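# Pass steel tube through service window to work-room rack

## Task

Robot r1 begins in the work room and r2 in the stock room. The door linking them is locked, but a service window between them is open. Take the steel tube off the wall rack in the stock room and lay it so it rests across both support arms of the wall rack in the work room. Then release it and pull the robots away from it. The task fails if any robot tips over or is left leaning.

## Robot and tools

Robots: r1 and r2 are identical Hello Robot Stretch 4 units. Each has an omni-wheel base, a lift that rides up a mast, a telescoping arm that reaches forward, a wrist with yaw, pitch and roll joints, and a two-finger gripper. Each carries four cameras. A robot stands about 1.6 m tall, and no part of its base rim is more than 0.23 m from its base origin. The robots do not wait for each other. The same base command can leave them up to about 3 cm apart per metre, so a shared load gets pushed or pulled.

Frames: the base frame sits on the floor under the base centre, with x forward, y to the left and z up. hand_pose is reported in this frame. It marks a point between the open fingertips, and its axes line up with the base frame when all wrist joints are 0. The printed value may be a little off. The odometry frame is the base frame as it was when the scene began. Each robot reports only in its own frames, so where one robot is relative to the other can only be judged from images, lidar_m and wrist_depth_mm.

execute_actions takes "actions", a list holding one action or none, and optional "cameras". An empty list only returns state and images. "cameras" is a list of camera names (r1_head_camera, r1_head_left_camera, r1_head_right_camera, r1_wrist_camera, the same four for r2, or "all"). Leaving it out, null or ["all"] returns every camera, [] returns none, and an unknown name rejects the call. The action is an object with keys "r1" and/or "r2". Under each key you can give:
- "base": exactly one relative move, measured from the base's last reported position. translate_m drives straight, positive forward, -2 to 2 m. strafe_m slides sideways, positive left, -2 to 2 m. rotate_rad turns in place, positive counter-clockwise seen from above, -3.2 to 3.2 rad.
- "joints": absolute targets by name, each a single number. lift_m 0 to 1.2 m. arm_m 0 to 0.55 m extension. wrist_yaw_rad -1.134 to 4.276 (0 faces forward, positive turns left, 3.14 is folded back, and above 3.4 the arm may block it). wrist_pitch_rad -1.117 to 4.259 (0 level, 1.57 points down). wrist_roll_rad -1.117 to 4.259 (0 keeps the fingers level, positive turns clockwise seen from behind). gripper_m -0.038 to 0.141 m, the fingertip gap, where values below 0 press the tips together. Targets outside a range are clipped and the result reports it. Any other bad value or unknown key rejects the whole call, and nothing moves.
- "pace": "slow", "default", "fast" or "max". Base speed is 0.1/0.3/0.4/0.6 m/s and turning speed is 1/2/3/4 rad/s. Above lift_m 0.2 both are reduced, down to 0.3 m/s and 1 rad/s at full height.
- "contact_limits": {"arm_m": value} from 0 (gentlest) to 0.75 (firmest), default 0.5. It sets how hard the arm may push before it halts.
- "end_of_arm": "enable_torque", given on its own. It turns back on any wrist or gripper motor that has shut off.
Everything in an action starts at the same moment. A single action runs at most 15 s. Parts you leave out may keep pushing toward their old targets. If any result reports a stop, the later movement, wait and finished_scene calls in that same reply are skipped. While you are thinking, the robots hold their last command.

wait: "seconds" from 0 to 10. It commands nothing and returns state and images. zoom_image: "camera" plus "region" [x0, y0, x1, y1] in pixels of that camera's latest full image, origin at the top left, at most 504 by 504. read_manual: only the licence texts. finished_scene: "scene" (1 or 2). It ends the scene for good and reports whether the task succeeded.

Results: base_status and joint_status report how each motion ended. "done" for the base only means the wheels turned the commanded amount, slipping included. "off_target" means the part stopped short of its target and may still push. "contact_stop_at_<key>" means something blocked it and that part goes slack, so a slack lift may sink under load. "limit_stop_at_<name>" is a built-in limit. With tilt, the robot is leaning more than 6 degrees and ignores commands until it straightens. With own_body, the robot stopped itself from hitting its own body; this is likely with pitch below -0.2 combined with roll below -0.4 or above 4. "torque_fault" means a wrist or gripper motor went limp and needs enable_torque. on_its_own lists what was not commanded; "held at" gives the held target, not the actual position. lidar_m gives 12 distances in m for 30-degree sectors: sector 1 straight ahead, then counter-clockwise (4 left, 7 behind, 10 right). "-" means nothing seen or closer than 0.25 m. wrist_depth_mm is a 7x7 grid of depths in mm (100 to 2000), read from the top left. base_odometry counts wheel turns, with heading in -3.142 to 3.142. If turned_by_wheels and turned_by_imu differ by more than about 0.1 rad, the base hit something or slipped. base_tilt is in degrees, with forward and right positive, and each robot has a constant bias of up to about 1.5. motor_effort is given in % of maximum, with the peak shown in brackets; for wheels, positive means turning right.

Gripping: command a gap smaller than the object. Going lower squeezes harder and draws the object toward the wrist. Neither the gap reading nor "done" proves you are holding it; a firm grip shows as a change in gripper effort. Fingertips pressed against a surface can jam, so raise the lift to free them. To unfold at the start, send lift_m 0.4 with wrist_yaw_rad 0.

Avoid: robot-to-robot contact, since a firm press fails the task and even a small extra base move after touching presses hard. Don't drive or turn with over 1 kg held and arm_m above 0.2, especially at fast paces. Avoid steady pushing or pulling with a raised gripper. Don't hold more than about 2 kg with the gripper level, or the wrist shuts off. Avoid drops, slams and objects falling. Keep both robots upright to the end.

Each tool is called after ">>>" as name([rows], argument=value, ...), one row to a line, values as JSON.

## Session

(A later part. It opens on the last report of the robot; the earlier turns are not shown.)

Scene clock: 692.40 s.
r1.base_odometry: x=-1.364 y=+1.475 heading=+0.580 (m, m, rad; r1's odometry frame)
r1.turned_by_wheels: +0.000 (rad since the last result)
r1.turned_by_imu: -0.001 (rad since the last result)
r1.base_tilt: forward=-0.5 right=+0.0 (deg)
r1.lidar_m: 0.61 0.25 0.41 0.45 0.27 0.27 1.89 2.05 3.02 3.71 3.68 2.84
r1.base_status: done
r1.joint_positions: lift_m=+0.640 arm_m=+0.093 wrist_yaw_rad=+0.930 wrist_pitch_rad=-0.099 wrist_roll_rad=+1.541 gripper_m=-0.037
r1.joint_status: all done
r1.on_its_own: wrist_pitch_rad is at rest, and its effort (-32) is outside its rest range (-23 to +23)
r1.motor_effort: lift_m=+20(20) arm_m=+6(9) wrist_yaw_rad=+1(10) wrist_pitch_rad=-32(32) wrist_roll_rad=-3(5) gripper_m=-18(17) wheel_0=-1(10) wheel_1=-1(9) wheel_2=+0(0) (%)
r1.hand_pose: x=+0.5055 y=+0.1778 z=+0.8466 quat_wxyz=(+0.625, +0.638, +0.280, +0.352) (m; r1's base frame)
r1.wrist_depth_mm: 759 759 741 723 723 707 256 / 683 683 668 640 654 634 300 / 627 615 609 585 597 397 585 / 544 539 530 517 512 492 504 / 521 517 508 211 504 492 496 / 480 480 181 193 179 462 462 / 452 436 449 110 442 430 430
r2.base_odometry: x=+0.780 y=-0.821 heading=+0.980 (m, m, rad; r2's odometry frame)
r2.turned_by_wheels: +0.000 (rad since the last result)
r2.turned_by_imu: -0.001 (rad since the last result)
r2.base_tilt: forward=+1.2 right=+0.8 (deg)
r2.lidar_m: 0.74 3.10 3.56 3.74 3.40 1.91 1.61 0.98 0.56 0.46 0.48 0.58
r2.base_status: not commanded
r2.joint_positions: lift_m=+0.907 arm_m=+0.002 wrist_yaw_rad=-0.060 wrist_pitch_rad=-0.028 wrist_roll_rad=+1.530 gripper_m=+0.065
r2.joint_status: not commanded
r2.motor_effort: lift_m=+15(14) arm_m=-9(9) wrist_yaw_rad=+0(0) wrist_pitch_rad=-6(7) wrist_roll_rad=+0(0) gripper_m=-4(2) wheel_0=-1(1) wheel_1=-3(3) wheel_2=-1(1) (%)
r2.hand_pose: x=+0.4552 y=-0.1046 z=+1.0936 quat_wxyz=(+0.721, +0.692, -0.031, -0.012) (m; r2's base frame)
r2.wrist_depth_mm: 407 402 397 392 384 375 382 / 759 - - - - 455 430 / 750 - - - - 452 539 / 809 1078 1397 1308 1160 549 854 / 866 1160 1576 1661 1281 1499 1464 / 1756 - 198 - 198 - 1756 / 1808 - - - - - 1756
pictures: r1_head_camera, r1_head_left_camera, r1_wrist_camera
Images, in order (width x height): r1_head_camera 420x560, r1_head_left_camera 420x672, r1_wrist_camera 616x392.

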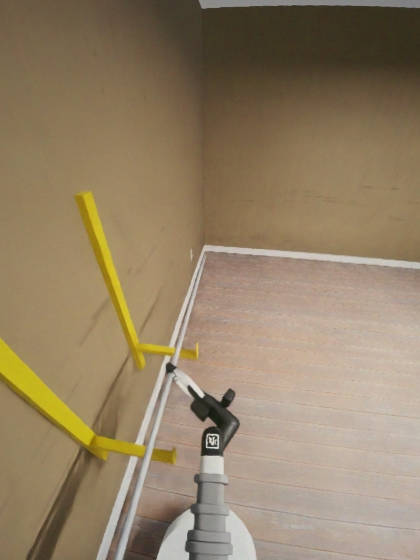

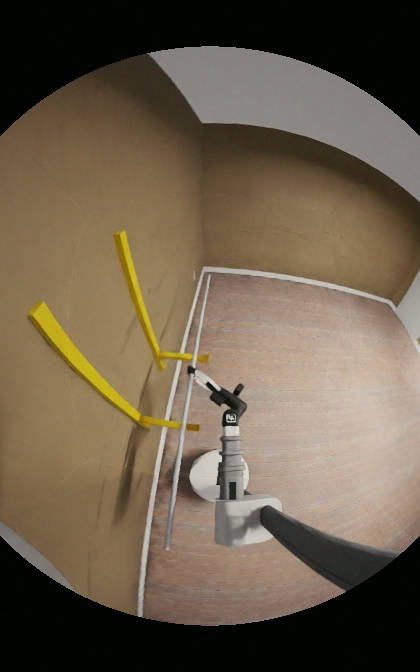

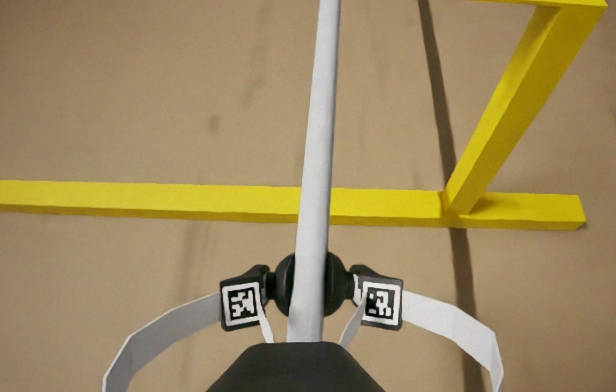

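>>> execute_actions(actions=[], cameras=["r1_head_camera", "r1_wrist_camera", "r1_head_left_camera"])

>>> zoom_image(camera="r1_head_camera", region=[80, 320, 260, 500])

>>> zoom_image(camera="r1_head_left_camera", region=[120, 330, 280, 490])

Scene clock: 695.10 s.
r1.base_odometry: x=-1.364 y=+1.475 heading=+0.580 (m, m, rad; r1's odometry frame)
r1.turned_by_wheels: +0.000 (rad since the last result)
r1.turned_by_imu: -0.001 (rad since the last result)
r1.base_tilt: forward=-0.6 right=-0.2 (deg)
r1.lidar_m: 0.61 0.25 0.40 0.43 0.50 0.25 1.89 2.09 3.02 3.69 3.67 2.83
r1.base_status: done
r1.joint_positions: lift_m=+0.640 arm_m=+0.093 wrist_yaw_rad=+0.930 wrist_pitch_rad=-0.099 wrist_roll_rad=+1.541 gripper_m=-0.037
r1.joint_status: all done
r1.on_its_own: wrist_pitch_rad is at rest, and its effort (-32) is outside its rest range (-23 to +23)
r1.motor_effort: lift_m=+20(20) arm_m=+7(9) wrist_yaw_rad=+0(10) wrist_pitch_rad=-32(32) wrist_roll_rad=-5(5) gripper_m=-17(17) wheel_0=-1(10) wheel_1=-1(9) wheel_2=+0(0) (%)
r1.hand_pose: x=+0.5055 y=+0.1778 z=+0.8466 quat_wxyz=(+0.625, +0.638, +0.280, +0.352) (m; r1's base frame)
r1.wrist_depth_mm: 768 759 732 707 723 699 256 / 691 676 668 640 654 640 306 / 627 615 603 591 597 399 585 / 544 539 525 517 517 488 504 / 521 525 512 211 508 500 492 / 484 480 181 194 179 466 459 / 452 436 452 110 442 430 430
r2.base_odometry: x=+0.780 y=-0.821 heading=+0.980 (m, m, rad; r2's odometry frame)
r2.turned_by_wheels: +0.000 (rad since the last result)
r2.turned_by_imu: -0.001 (rad since the last result)
r2.base_tilt: forward=+1.2 right=+0.8 (deg)
r2.lidar_m: 0.74 3.10 3.58 3.69 3.41 1.92 1.59 0.99 0.58 0.46 0.46 0.56
r2.base_status: not commanded
r2.joint_positions: lift_m=+0.907 arm_m=+0.002 wrist_yaw_rad=-0.060 wrist_pitch_rad=-0.028 wrist_roll_rad=+1.530 gripper_m=+0.065
r2.joint_status: not commanded
r2.motor_effort: lift_m=+14(14) arm_m=-9(9) wrist_yaw_rad=+0(0) wrist_pitch_rad=-8(7) wrist_roll_rad=+0(0) gripper_m=-3(2) wheel_0=-2(1) wheel_1=-3(3) wheel_2=-1(1) (%)
r2.hand_pose: x=+0.4552 y=-0.1046 z=+1.0936 quat_wxyz=(+0.721, +0.692, -0.031, -0.012) (m; r2's base frame)
r2.wrist_depth_mm: 407 404 397 389 384 377 382 / 759 - - - - 455 430 / 768 - - - - 455 544 / 798 1078 1366 1336 1160 549 842 / 866 1138 1576 1661 1281 1499 1430 / 1808 - 198 - 198 - 1756 / 1756 - - - - - 1756
pictures: r1_head_camera, r1_head_left_camera, r1_wrist_camera
Images, in order (width x height): r1_head_camera 420x560, r1_head_left_camera 420x672, r1_wrist_camera 616x392.

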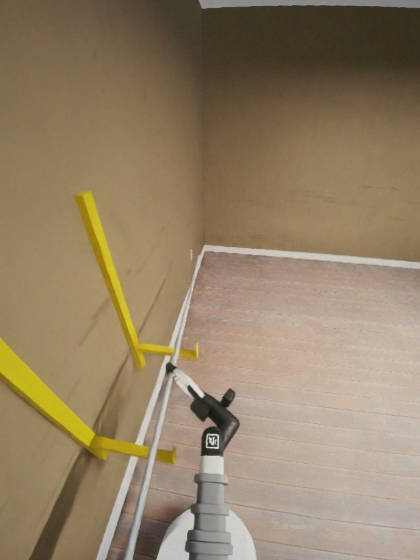

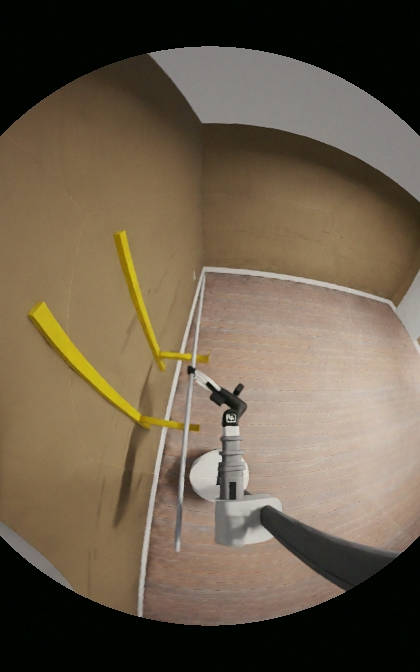

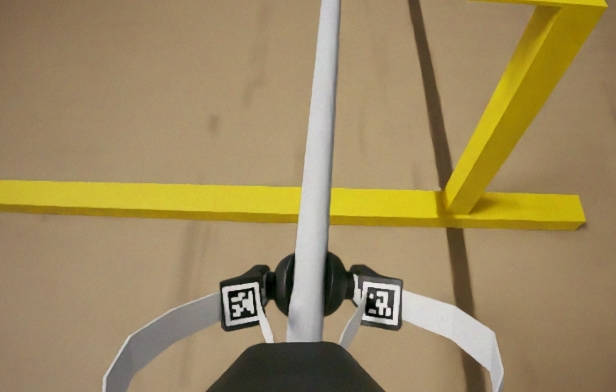

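Region (80, 320, 260, 500) of r1_head_camera's 420x560 image, scaled by 2.800, with more detail than that image has.

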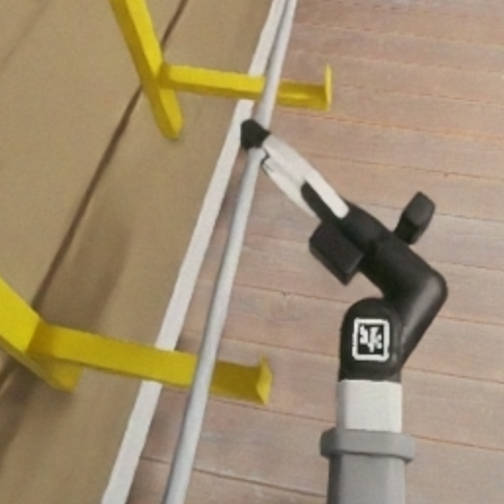

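Region (120, 330, 280, 490) of r1_head_left_camera's 420x672 image, scaled by 3.150, with more detail than that image has.

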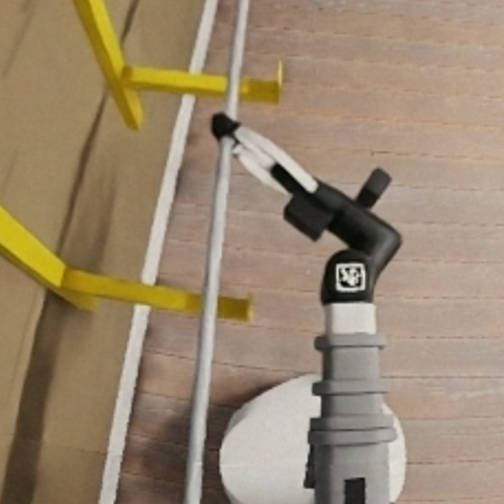

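>>> zoom_image(camera="r1_wrist_camera", region=[400, 0, 616, 240])

Region (400, 0, 616, 240) of r1_wrist_camera's 616x392 image, scaled by 2.100; it fills the left 454 columns of this view, and the rest is white.

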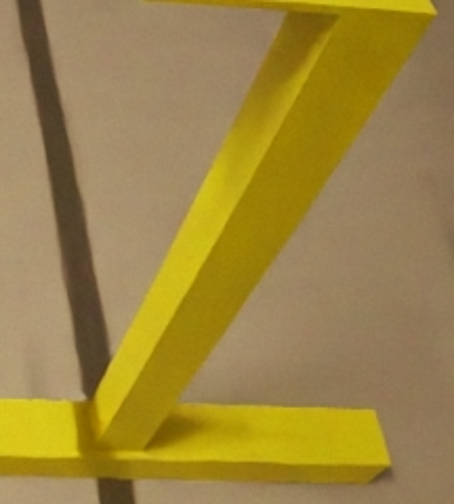

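>>> execute_actions([
  {"r1": {"base": {"strafe_m": 0.03}, "joints": {"lift_m": 0.502}}},
], cameras=["r1_wrist_camera", "r1_head_camera", "r1_head_left_camera"])

Scene clock: 734.53 s.
r1.base_odometry: x=-1.381 y=+1.500 heading=+0.580 (m, m, rad; r1's odometry frame)
r1.turned_by_wheels: +0.000 (rad since the last result)
r1.turned_by_imu: -0.013 (rad since the last result)
r1.base_tilt: forward=-0.6 right=+0.0 (deg)
r1.lidar_m: 0.60 0.25 0.38 0.41 0.27 0.28 1.89 2.06 3.02 3.75 3.69 2.86
r1.base_status: done
r1.joint_positions: lift_m=+0.502 arm_m=+0.093 wrist_yaw_rad=+0.930 wrist_pitch_rad=-0.099 wrist_roll_rad=+1.541 gripper_m=-0.037
r1.joint_status: all done
r1.on_its_own: wrist_pitch_rad is at rest, and its effort (-33) is outside its rest range (-23 to +23)
r1.motor_effort: lift_m=+19(22) arm_m=+6(7) wrist_yaw_rad=+0(5) wrist_pitch_rad=-33(33) wrist_roll_rad=-4(3) gripper_m=-17(18) wheel_0=+1(12) wheel_1=-2(9) wheel_2=+0(1) (%)
r1.hand_pose: x=+0.5055 y=+0.1779 z=+0.7086 quat_wxyz=(+0.625, +0.638, +0.280, +0.352) (m; r1's base frame)
r1.wrist_depth_mm: 715 707 691 668 647 668 647 / 654 640 621 597 591 603 603 / 591 574 569 539 549 544 544 / 512 521 504 484 484 492 500 / 488 488 480 211 477 469 462 / 449 449 180 193 179 433 430 / 427 413 421 109 413 404 404
r2.base_odometry: x=+0.780 y=-0.821 heading=+0.980 (m, m, rad; r2's odometry frame)
r2.turned_by_wheels: +0.000 (rad since the last result)
r2.turned_by_imu: -0.010 (rad since the last result)
r2.base_tilt: forward=+1.2 right=+0.8 (deg)
r2.lidar_m: 0.74 3.08 3.57 3.70 3.43 1.91 1.62 0.99 0.54 0.47 0.45 0.56
r2.base_status: not commanded
r2.joint_positions: lift_m=+0.907 arm_m=+0.002 wrist_yaw_rad=-0.060 wrist_pitch_rad=-0.028 wrist_roll_rad=+1.530 gripper_m=+0.065
r2.joint_status: not commanded
r2.motor_effort: lift_m=+14(15) arm_m=-9(9) wrist_yaw_rad=+0(0) wrist_pitch_rad=-7(8) wrist_roll_rad=+0(0) gripper_m=-2(3) wheel_0=-2(2) wheel_1=-3(3) wheel_2=-1(1) (%)
r2.hand_pose: x=+0.4552 y=-0.1046 z=+1.0936 quat_wxyz=(+0.721, +0.692, -0.031, -0.012) (m; r2's base frame)
r2.wrist_depth_mm: 407 402 397 394 387 377 382 / 759 - - - - 455 427 / 768 - - - - 455 539 / 798 1078 1366 1336 1182 549 842 / 854 1138 1576 1661 1281 1499 1397 / 1756 - 197 - 198 - 1756 / 1808 - - - - - 1808
pictures: r1_head_camera, r1_head_left_camera, r1_wrist_camera
Images, in order (width x height): r1_head_camera 420x560, r1_head_left_camera 420x672, r1_wrist_camera 616x392.

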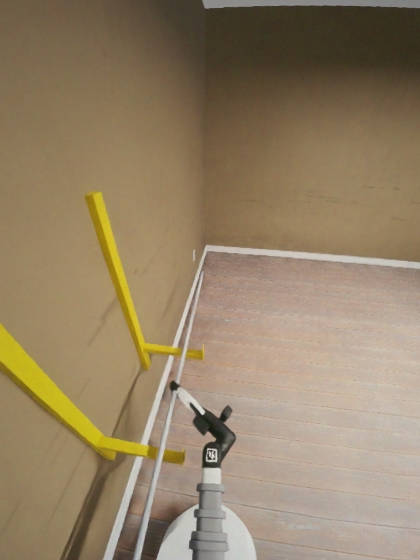

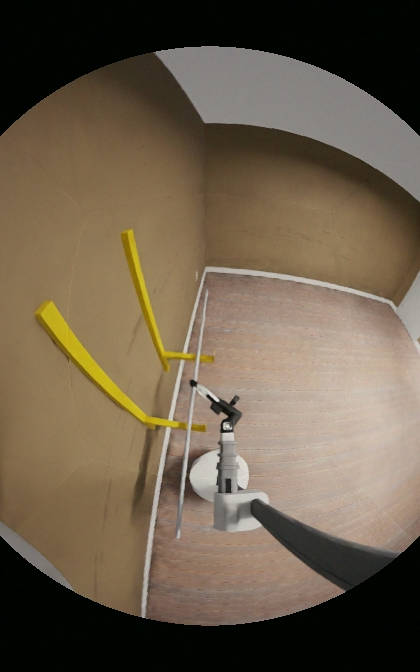

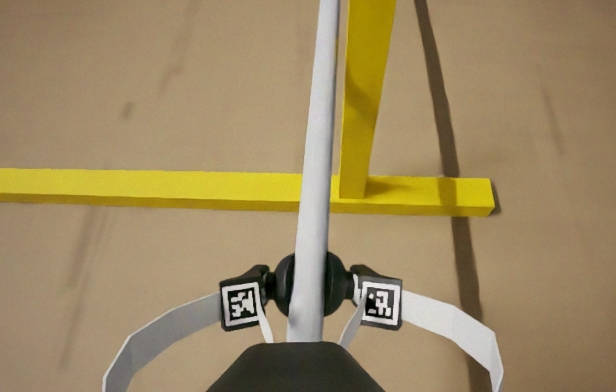

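>>> zoom_image(camera="r1_wrist_camera", region=[290, 20, 410, 140])

>>> zoom_image(camera="r1_head_camera", region=[90, 330, 260, 500])

Region (290, 20, 410, 140) of r1_wrist_camera's 616x392 image, scaled by 4.200.

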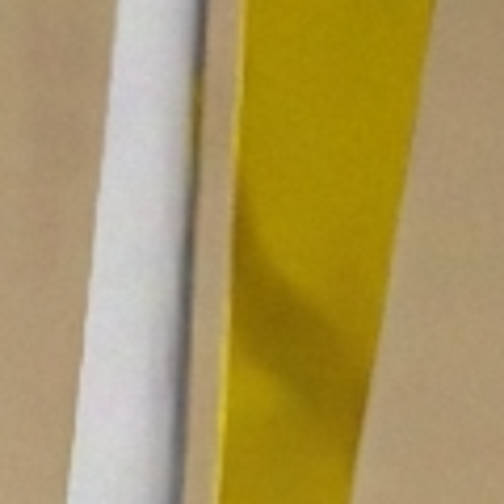

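Region (90, 330, 260, 500) of r1_head_camera's 420x560 image, scaled by 2.965, with more detail than that image has.

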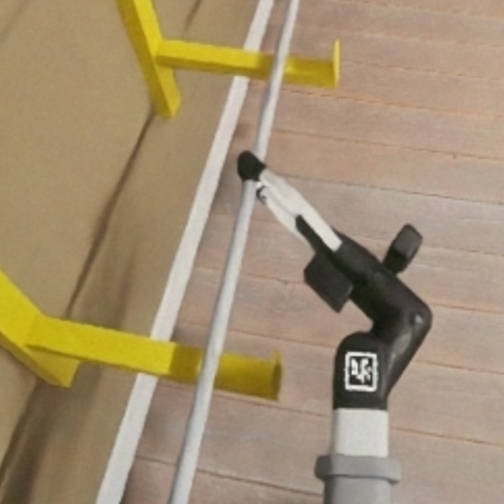

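>>> execute_actions([
  {"r1": {"joints": {"lift_m": 0.481}, "pace": "slow"}},
], cameras=["r1_wrist_camera", "r1_head_camera"])

Scene clock: 747.53 s.
r1.base_odometry: x=-1.381 y=+1.500 heading=+0.580 (m, m, rad; r1's odometry frame)
r1.turned_by_wheels: +0.000 (rad since the last result)
r1.turned_by_imu: -0.002 (rad since the last result)
r1.base_tilt: forward=-0.4 right=+0.0 (deg)
r1.lidar_m: 0.62 0.25 0.38 0.41 0.25 0.26 1.90 2.06 2.99 3.75 3.71 2.87
r1.base_status: not commanded
r1.joint_positions: lift_m=+0.481 arm_m=+0.093 wrist_yaw_rad=+0.930 wrist_pitch_rad=-0.106 wrist_roll_rad=+1.541 gripper_m=-0.037
r1.joint_status: all done
r1.motor_effort: lift_m=+16(18) arm_m=+6(6) wrist_yaw_rad=-1(2) wrist_pitch_rad=-10(32) wrist_roll_rad=-4(3) gripper_m=-19(19) wheel_0=+1(1) wheel_1=-2(2) wheel_2=+0(0) (%)
r1.hand_pose: x=+0.5053 y=+0.1778 z=+0.6900 quat_wxyz=(+0.624, +0.639, +0.278, +0.354) (m; r1's base frame)
r1.wrist_depth_mm: 732 707 699 309 654 661 640 / 654 640 627 322 609 597 597 / 585 591 564 375 549 554 549 / 521 512 504 473 480 496 496 / 492 488 484 220 473 469 462 / 455 452 181 195 180 433 427 / 430 413 421 110 413 399 402
r2.base_odometry: x=+0.780 y=-0.821 heading=+0.980 (m, m, rad; r2's odometry frame)
r2.turned_by_wheels: +0.000 (rad since the last result)
r2.turned_by_imu: -0.001 (rad since the last result)
r2.base_tilt: forward=+1.3 right=+0.8 (deg)
r2.lidar_m: 0.71 3.08 3.58 3.70 3.39 1.92 1.58 0.96 0.57 0.47 0.46 0.55
r2.base_status: not commanded
r2.joint_positions: lift_m=+0.907 arm_m=+0.002 wrist_yaw_rad=-0.060 wrist_pitch_rad=-0.028 wrist_roll_rad=+1.530 gripper_m=+0.065
r2.joint_status: not commanded
r2.motor_effort: lift_m=+15(15) arm_m=-9(9) wrist_yaw_rad=+1(0) wrist_pitch_rad=-7(7) wrist_roll_rad=+0(0) gripper_m=-5(2) wheel_0=-1(2) wheel_1=-3(3) wheel_2=-1(1) (%)
r2.hand_pose: x=+0.4552 y=-0.1046 z=+1.0936 quat_wxyz=(+0.721, +0.692, -0.031, -0.012) (m; r2's base frame)
r2.wrist_depth_mm: 407 399 399 394 384 375 382 / 759 - - - - 459 430 / 768 - - - - 455 539 / 809 1060 1366 1336 1160 549 842 / 878 1138 1576 1661 1281 1499 1464 / 1756 - 198 - 199 - 1756 / 1863 - - - - - 1808
pictures: r1_head_camera, r1_wrist_camera
Images, in order (width x height): r1_head_camera 420x560, r1_wrist_camera 616x392.

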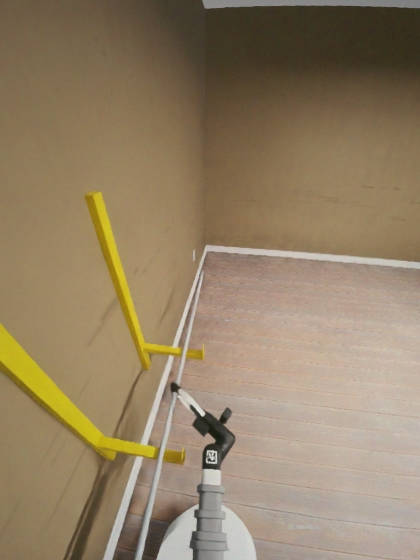

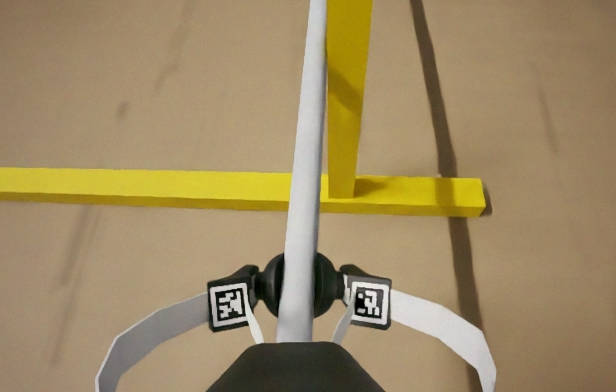

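>>> execute_actions([
  {"r1": {"joints": {"gripper_m": 0.06, "lift_m": 0.479}}},
], cameras=["r1_wrist_camera", "r1_head_camera"])

Scene clock: 752.43 s.
r1.base_odometry: x=-1.381 y=+1.500 heading=+0.580 (m, m, rad; r1's odometry frame)
r1.turned_by_wheels: +0.000 (rad since the last result)
r1.turned_by_imu: -0.002 (rad since the last result)
r1.base_tilt: forward=-0.6 right=-0.1 (deg)
r1.lidar_m: 0.64 0.27 0.25 0.41 0.28 0.31 1.90 2.08 3.01 3.73 3.69 2.89
r1.base_status: not commanded
r1.joint_positions: lift_m=+0.479 arm_m=+0.093 wrist_yaw_rad=+0.930 wrist_pitch_rad=-0.107 wrist_roll_rad=+1.541 gripper_m=+0.060
r1.joint_status: all done
r1.motor_effort: lift_m=+16(15) arm_m=+6(7) wrist_yaw_rad=+1(2) wrist_pitch_rad=-7(10) wrist_roll_rad=-3(4) gripper_m=-4(19) wheel_0=+1(1) wheel_1=-2(2) wheel_2=+0(0) (%)
r1.hand_pose: x=+0.5054 y=+0.1776 z=+0.6884 quat_wxyz=(+0.624, +0.639, +0.277, +0.355) (m; r1's base frame)
r1.wrist_depth_mm: 723 715 691 668 668 661 647 / 661 640 634 334 609 597 591 / 597 580 574 392 554 544 544 / 521 517 504 469 484 492 496 / 496 492 484 473 469 466 459 / 455 455 196 224 197 436 430 / 427 421 424 110 413 404 404
r2.base_odometry: x=+0.780 y=-0.821 heading=+0.980 (m, m, rad; r2's odometry frame)
r2.turned_by_wheels: +0.000 (rad since the last result)
r2.turned_by_imu: -0.001 (rad since the last result)
r2.base_tilt: forward=+1.2 right=+0.8 (deg)
r2.lidar_m: 0.72 3.11 3.56 3.67 3.38 1.92 1.61 1.00 0.56 0.47 0.46 0.54
r2.base_status: not commanded
r2.joint_positions: lift_m=+0.907 arm_m=+0.002 wrist_yaw_rad=-0.060 wrist_pitch_rad=-0.028 wrist_roll_rad=+1.530 gripper_m=+0.065
r2.joint_status: not commanded
r2.motor_effort: lift_m=+15(15) arm_m=-9(9) wrist_yaw_rad=+0(1) wrist_pitch_rad=-6(6) wrist_roll_rad=+0(0) gripper_m=-4(3) wheel_0=-1(2) wheel_1=-3(3) wheel_2=-1(1) (%)
r2.hand_pose: x=+0.4552 y=-0.1046 z=+1.0936 quat_wxyz=(+0.721, +0.692, -0.031, -0.012) (m; r2's base frame)
r2.wrist_depth_mm: 407 402 397 392 384 377 382 / 768 - - - - 455 430 / 759 - - - - 452 539 / 798 1060 1366 1366 1182 554 866 / 866 1138 1576 1661 1255 1499 1464 / 1756 - 198 - 198 - 1756 / 1808 - - - - - 1756
pictures: r1_head_camera, r1_wrist_camera
Images, in order (width x height): r1_head_camera 420x560, r1_wrist_camera 616x392.

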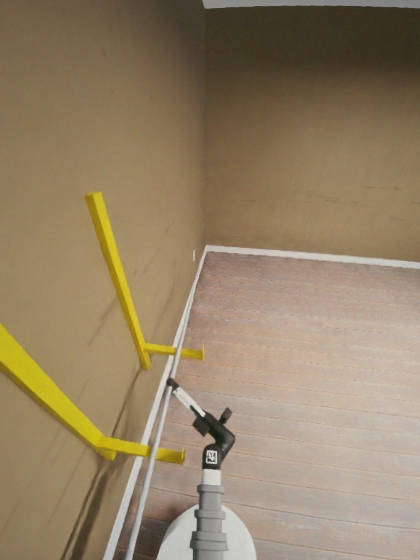

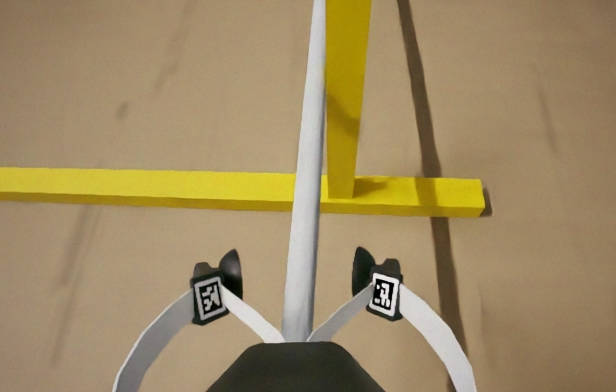

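>>> execute_actions([
  {"r1": {"base": {"strafe_m": -0.7}, "pace": "max"}},
], cameras=["r1_wrist_camera", "r1_head_camera", "r1_head_left_camera"])

Scene clock: 758.50 s.
r1.base_odometry: x=-0.997 y=+0.915 heading=+0.580 (m, m, rad; r1's odometry frame)
r1.turned_by_wheels: +0.000 (rad since the last result)
r1.turned_by_imu: -0.002 (rad since the last result)
r1.base_tilt: forward=-0.5 right=-0.1 (deg)
r1.lidar_m: 2.75 1.24 0.84 0.89 0.98 1.82 1.96 2.12 3.12 3.04 3.39 2.81
r1.base_status: done
r1.joint_positions: lift_m=+0.479 arm_m=+0.093 wrist_yaw_rad=+0.930 wrist_pitch_rad=-0.108 wrist_roll_rad=+1.540 gripper_m=+0.060
r1.joint_status: not commanded
r1.motor_effort: lift_m=+19(18) arm_m=+7(6) wrist_yaw_rad=+0(1) wrist_pitch_rad=-6(7) wrist_roll_rad=-1(3) gripper_m=-4(5) wheel_0=+0(15) wheel_1=+3(10) wheel_2=+0(1) (%)
r1.hand_pose: x=+0.5054 y=+0.1777 z=+0.6882 quat_wxyz=(+0.624, +0.639, +0.277, +0.355) (m; r1's base frame)
r1.wrist_depth_mm: 1921 1863 1808 1808 1708 1618 1182 / 1708 1708 1618 1618 1576 1537 1098 / 1537 1499 1464 1464 1430 1397 1118 / 1397 1336 1366 1336 1336 1281 1118 / 1255 1281 1229 1255 1182 1205 1078 / 1182 1160 196 1138 198 1098 1060 / 1098 1078 1078 110 1078 1042 1008
r2.base_odometry: x=+0.780 y=-0.821 heading=+0.980 (m, m, rad; r2's odometry frame)
r2.turned_by_wheels: +0.000 (rad since the last result)
r2.turned_by_imu: -0.002 (rad since the last result)
r2.base_tilt: forward=+1.2 right=+0.8 (deg)
r2.lidar_m: 0.72 3.10 3.57 3.67 3.36 1.93 1.63 0.99 0.57 0.47 0.45 0.53
r2.base_status: not commanded
r2.joint_positions: lift_m=+0.907 arm_m=+0.002 wrist_yaw_rad=-0.060 wrist_pitch_rad=-0.028 wrist_roll_rad=+1.530 gripper_m=+0.065
r2.joint_status: not commanded
r2.motor_effort: lift_m=+14(15) arm_m=-9(9) wrist_yaw_rad=+0(0) wrist_pitch_rad=-6(7) wrist_roll_rad=+0(0) gripper_m=-4(2) wheel_0=-2(2) wheel_1=-3(3) wheel_2=-1(1) (%)
r2.hand_pose: x=+0.4552 y=-0.1046 z=+1.0936 quat_wxyz=(+0.721, +0.692, -0.031, -0.012) (m; r2's base frame)
r2.wrist_depth_mm: 410 402 397 392 384 377 379 / 759 - - - - 459 430 / 768 - - - - 452 544 / 798 1078 1366 1336 1182 549 854 / 866 1138 1576 1661 1281 1499 1430 / 1756 - 198 - 198 - 1756 / 1808 - - - - - 1808
pictures: r1_head_camera, r1_head_left_camera, r1_wrist_camera
Images, in order (width x height): r1_head_camera 420x560, r1_head_left_camera 420x672, r1_wrist_camera 616x392.

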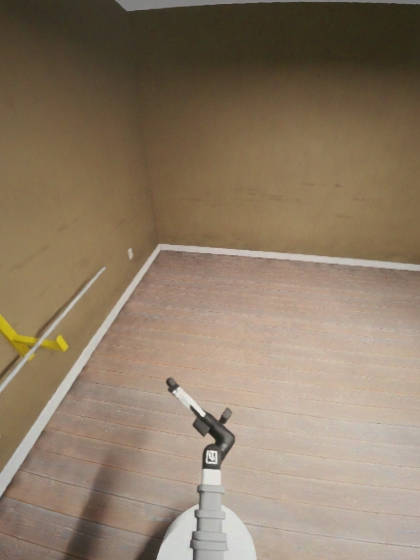

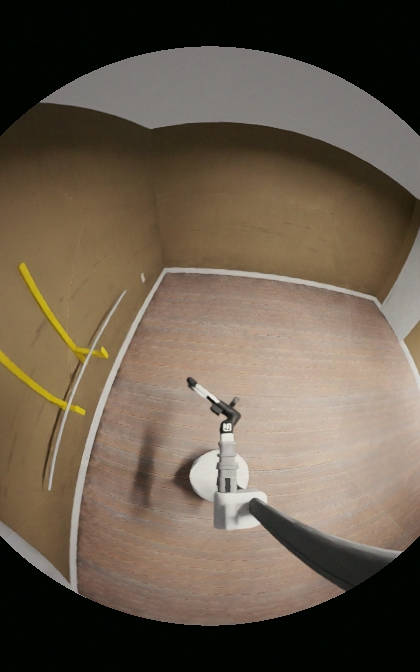

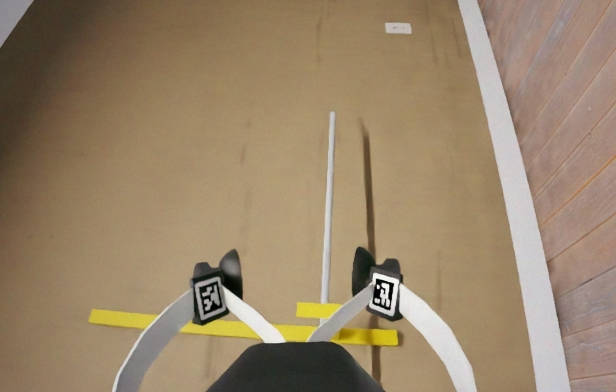

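The tube looks seated on both arms. I'll check that it's at rest before finishing.

>>> zoom_image(camera="r1_head_left_camera", region=[0, 270, 180, 510])

>>> execute_actions(actions=[], cameras=["r1_head_left_camera"])

>>> zoom_image(camera="r1_head_left_camera", region=[0, 270, 180, 510])

Region (0, 270, 180, 510) of r1_head_left_camera's 420x672 image, scaled by 2.100, with more detail than that image has; it fills the left 378 columns of this view, and the rest is white.

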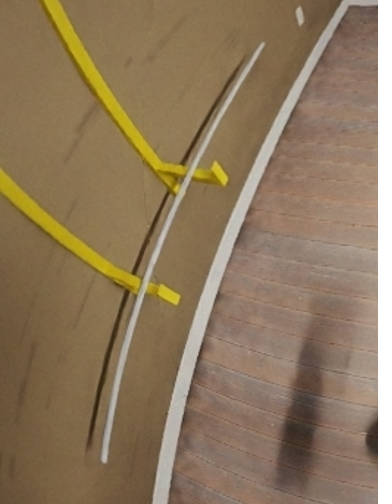

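Scene clock: 761.73 s.
r1.base_odometry: x=-0.997 y=+0.915 heading=+0.580 (m, m, rad; r1's odometry frame)
r1.turned_by_wheels: +0.000 (rad since the last result)
r1.turned_by_imu: -0.001 (rad since the last result)
r1.base_tilt: forward=-0.6 right=-0.1 (deg)
r1.lidar_m: 2.75 1.24 0.82 0.89 0.99 1.77 1.97 2.14 3.13 3.03 3.39 2.80
r1.base_status: done
r1.joint_positions: lift_m=+0.479 arm_m=+0.093 wrist_yaw_rad=+0.930 wrist_pitch_rad=-0.108 wrist_roll_rad=+1.540 gripper_m=+0.060
r1.joint_status: not commanded
r1.motor_effort: lift_m=+18(18) arm_m=+6(6) wrist_yaw_rad=+0(1) wrist_pitch_rad=-6(7) wrist_roll_rad=-4(3) gripper_m=-5(5) wheel_0=+0(15) wheel_1=+3(10) wheel_2=+0(1) (%)
r1.hand_pose: x=+0.5054 y=+0.1777 z=+0.6882 quat_wxyz=(+0.624, +0.639, +0.277, +0.355) (m; r1's base frame)
r1.wrist_depth_mm: 1863 1863 1808 1756 1708 1661 1160 / 1708 1708 1618 1576 1618 1499 1118 / 1499 1499 1499 1430 1464 1366 1098 / 1430 1366 1336 1336 1336 1336 1098 / 1255 1255 1255 1255 1229 1229 1078 / 1182 1182 196 1160 197 1118 1060 / 1098 1078 1078 110 1042 1042 991
r2.base_odometry: x=+0.780 y=-0.821 heading=+0.980 (m, m, rad; r2's odometry frame)
r2.turned_by_wheels: +0.000 (rad since the last result)
r2.turned_by_imu: -0.001 (rad since the last result)
r2.base_tilt: forward=+1.2 right=+0.8 (deg)
r2.lidar_m: 0.71 3.09 3.57 3.70 3.38 1.94 1.62 0.96 0.54 0.47 0.45 0.55
r2.base_status: not commanded
r2.joint_positions: lift_m=+0.907 arm_m=+0.002 wrist_yaw_rad=-0.060 wrist_pitch_rad=-0.028 wrist_roll_rad=+1.530 gripper_m=+0.065
r2.joint_status: not commanded
r2.motor_effort: lift_m=+14(15) arm_m=-9(9) wrist_yaw_rad=+0(0) wrist_pitch_rad=-6(7) wrist_roll_rad=+0(0) gripper_m=-4(2) wheel_0=-2(2) wheel_1=-3(3) wheel_2=-1(1) (%)
r2.hand_pose: x=+0.4552 y=-0.1046 z=+1.0936 quat_wxyz=(+0.721, +0.692, -0.031, -0.012) (m; r2's base frame)
r2.wrist_depth_mm: 407 402 397 392 387 377 379 / 768 - - - - 459 430 / 768 - - - - 455 539 / 809 1078 1366 1336 1160 554 854 / 866 1160 1576 1708 1281 1537 1430 / 1756 - 198 - 199 - 1756 / 1808 - - - - - 1863
pictures: r1_head_left_camera
Images, in order (width x height): r1_head_left_camera 420x672.

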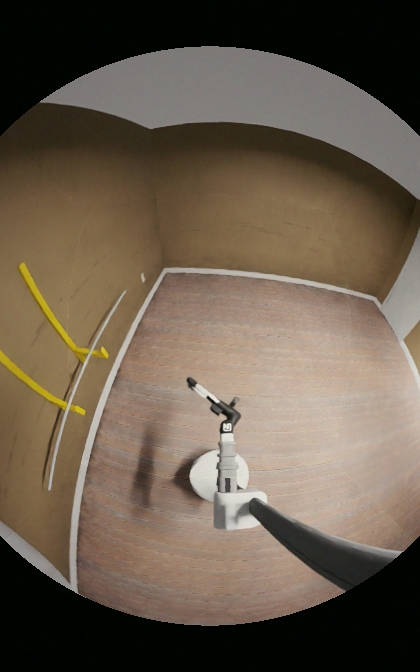

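Region (0, 270, 180, 510) of r1_head_left_camera's 420x672 image, scaled by 2.100, with more detail than that image has; it fills the left 378 columns of this view, and the rest is white.

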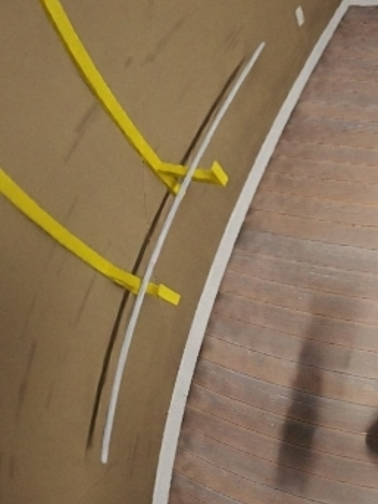

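The tube is at rest on both arms, behind the lips. Both robots are upright and clear of it.

>>> finished_scene(scene=2)

The scene is finished: the task was done.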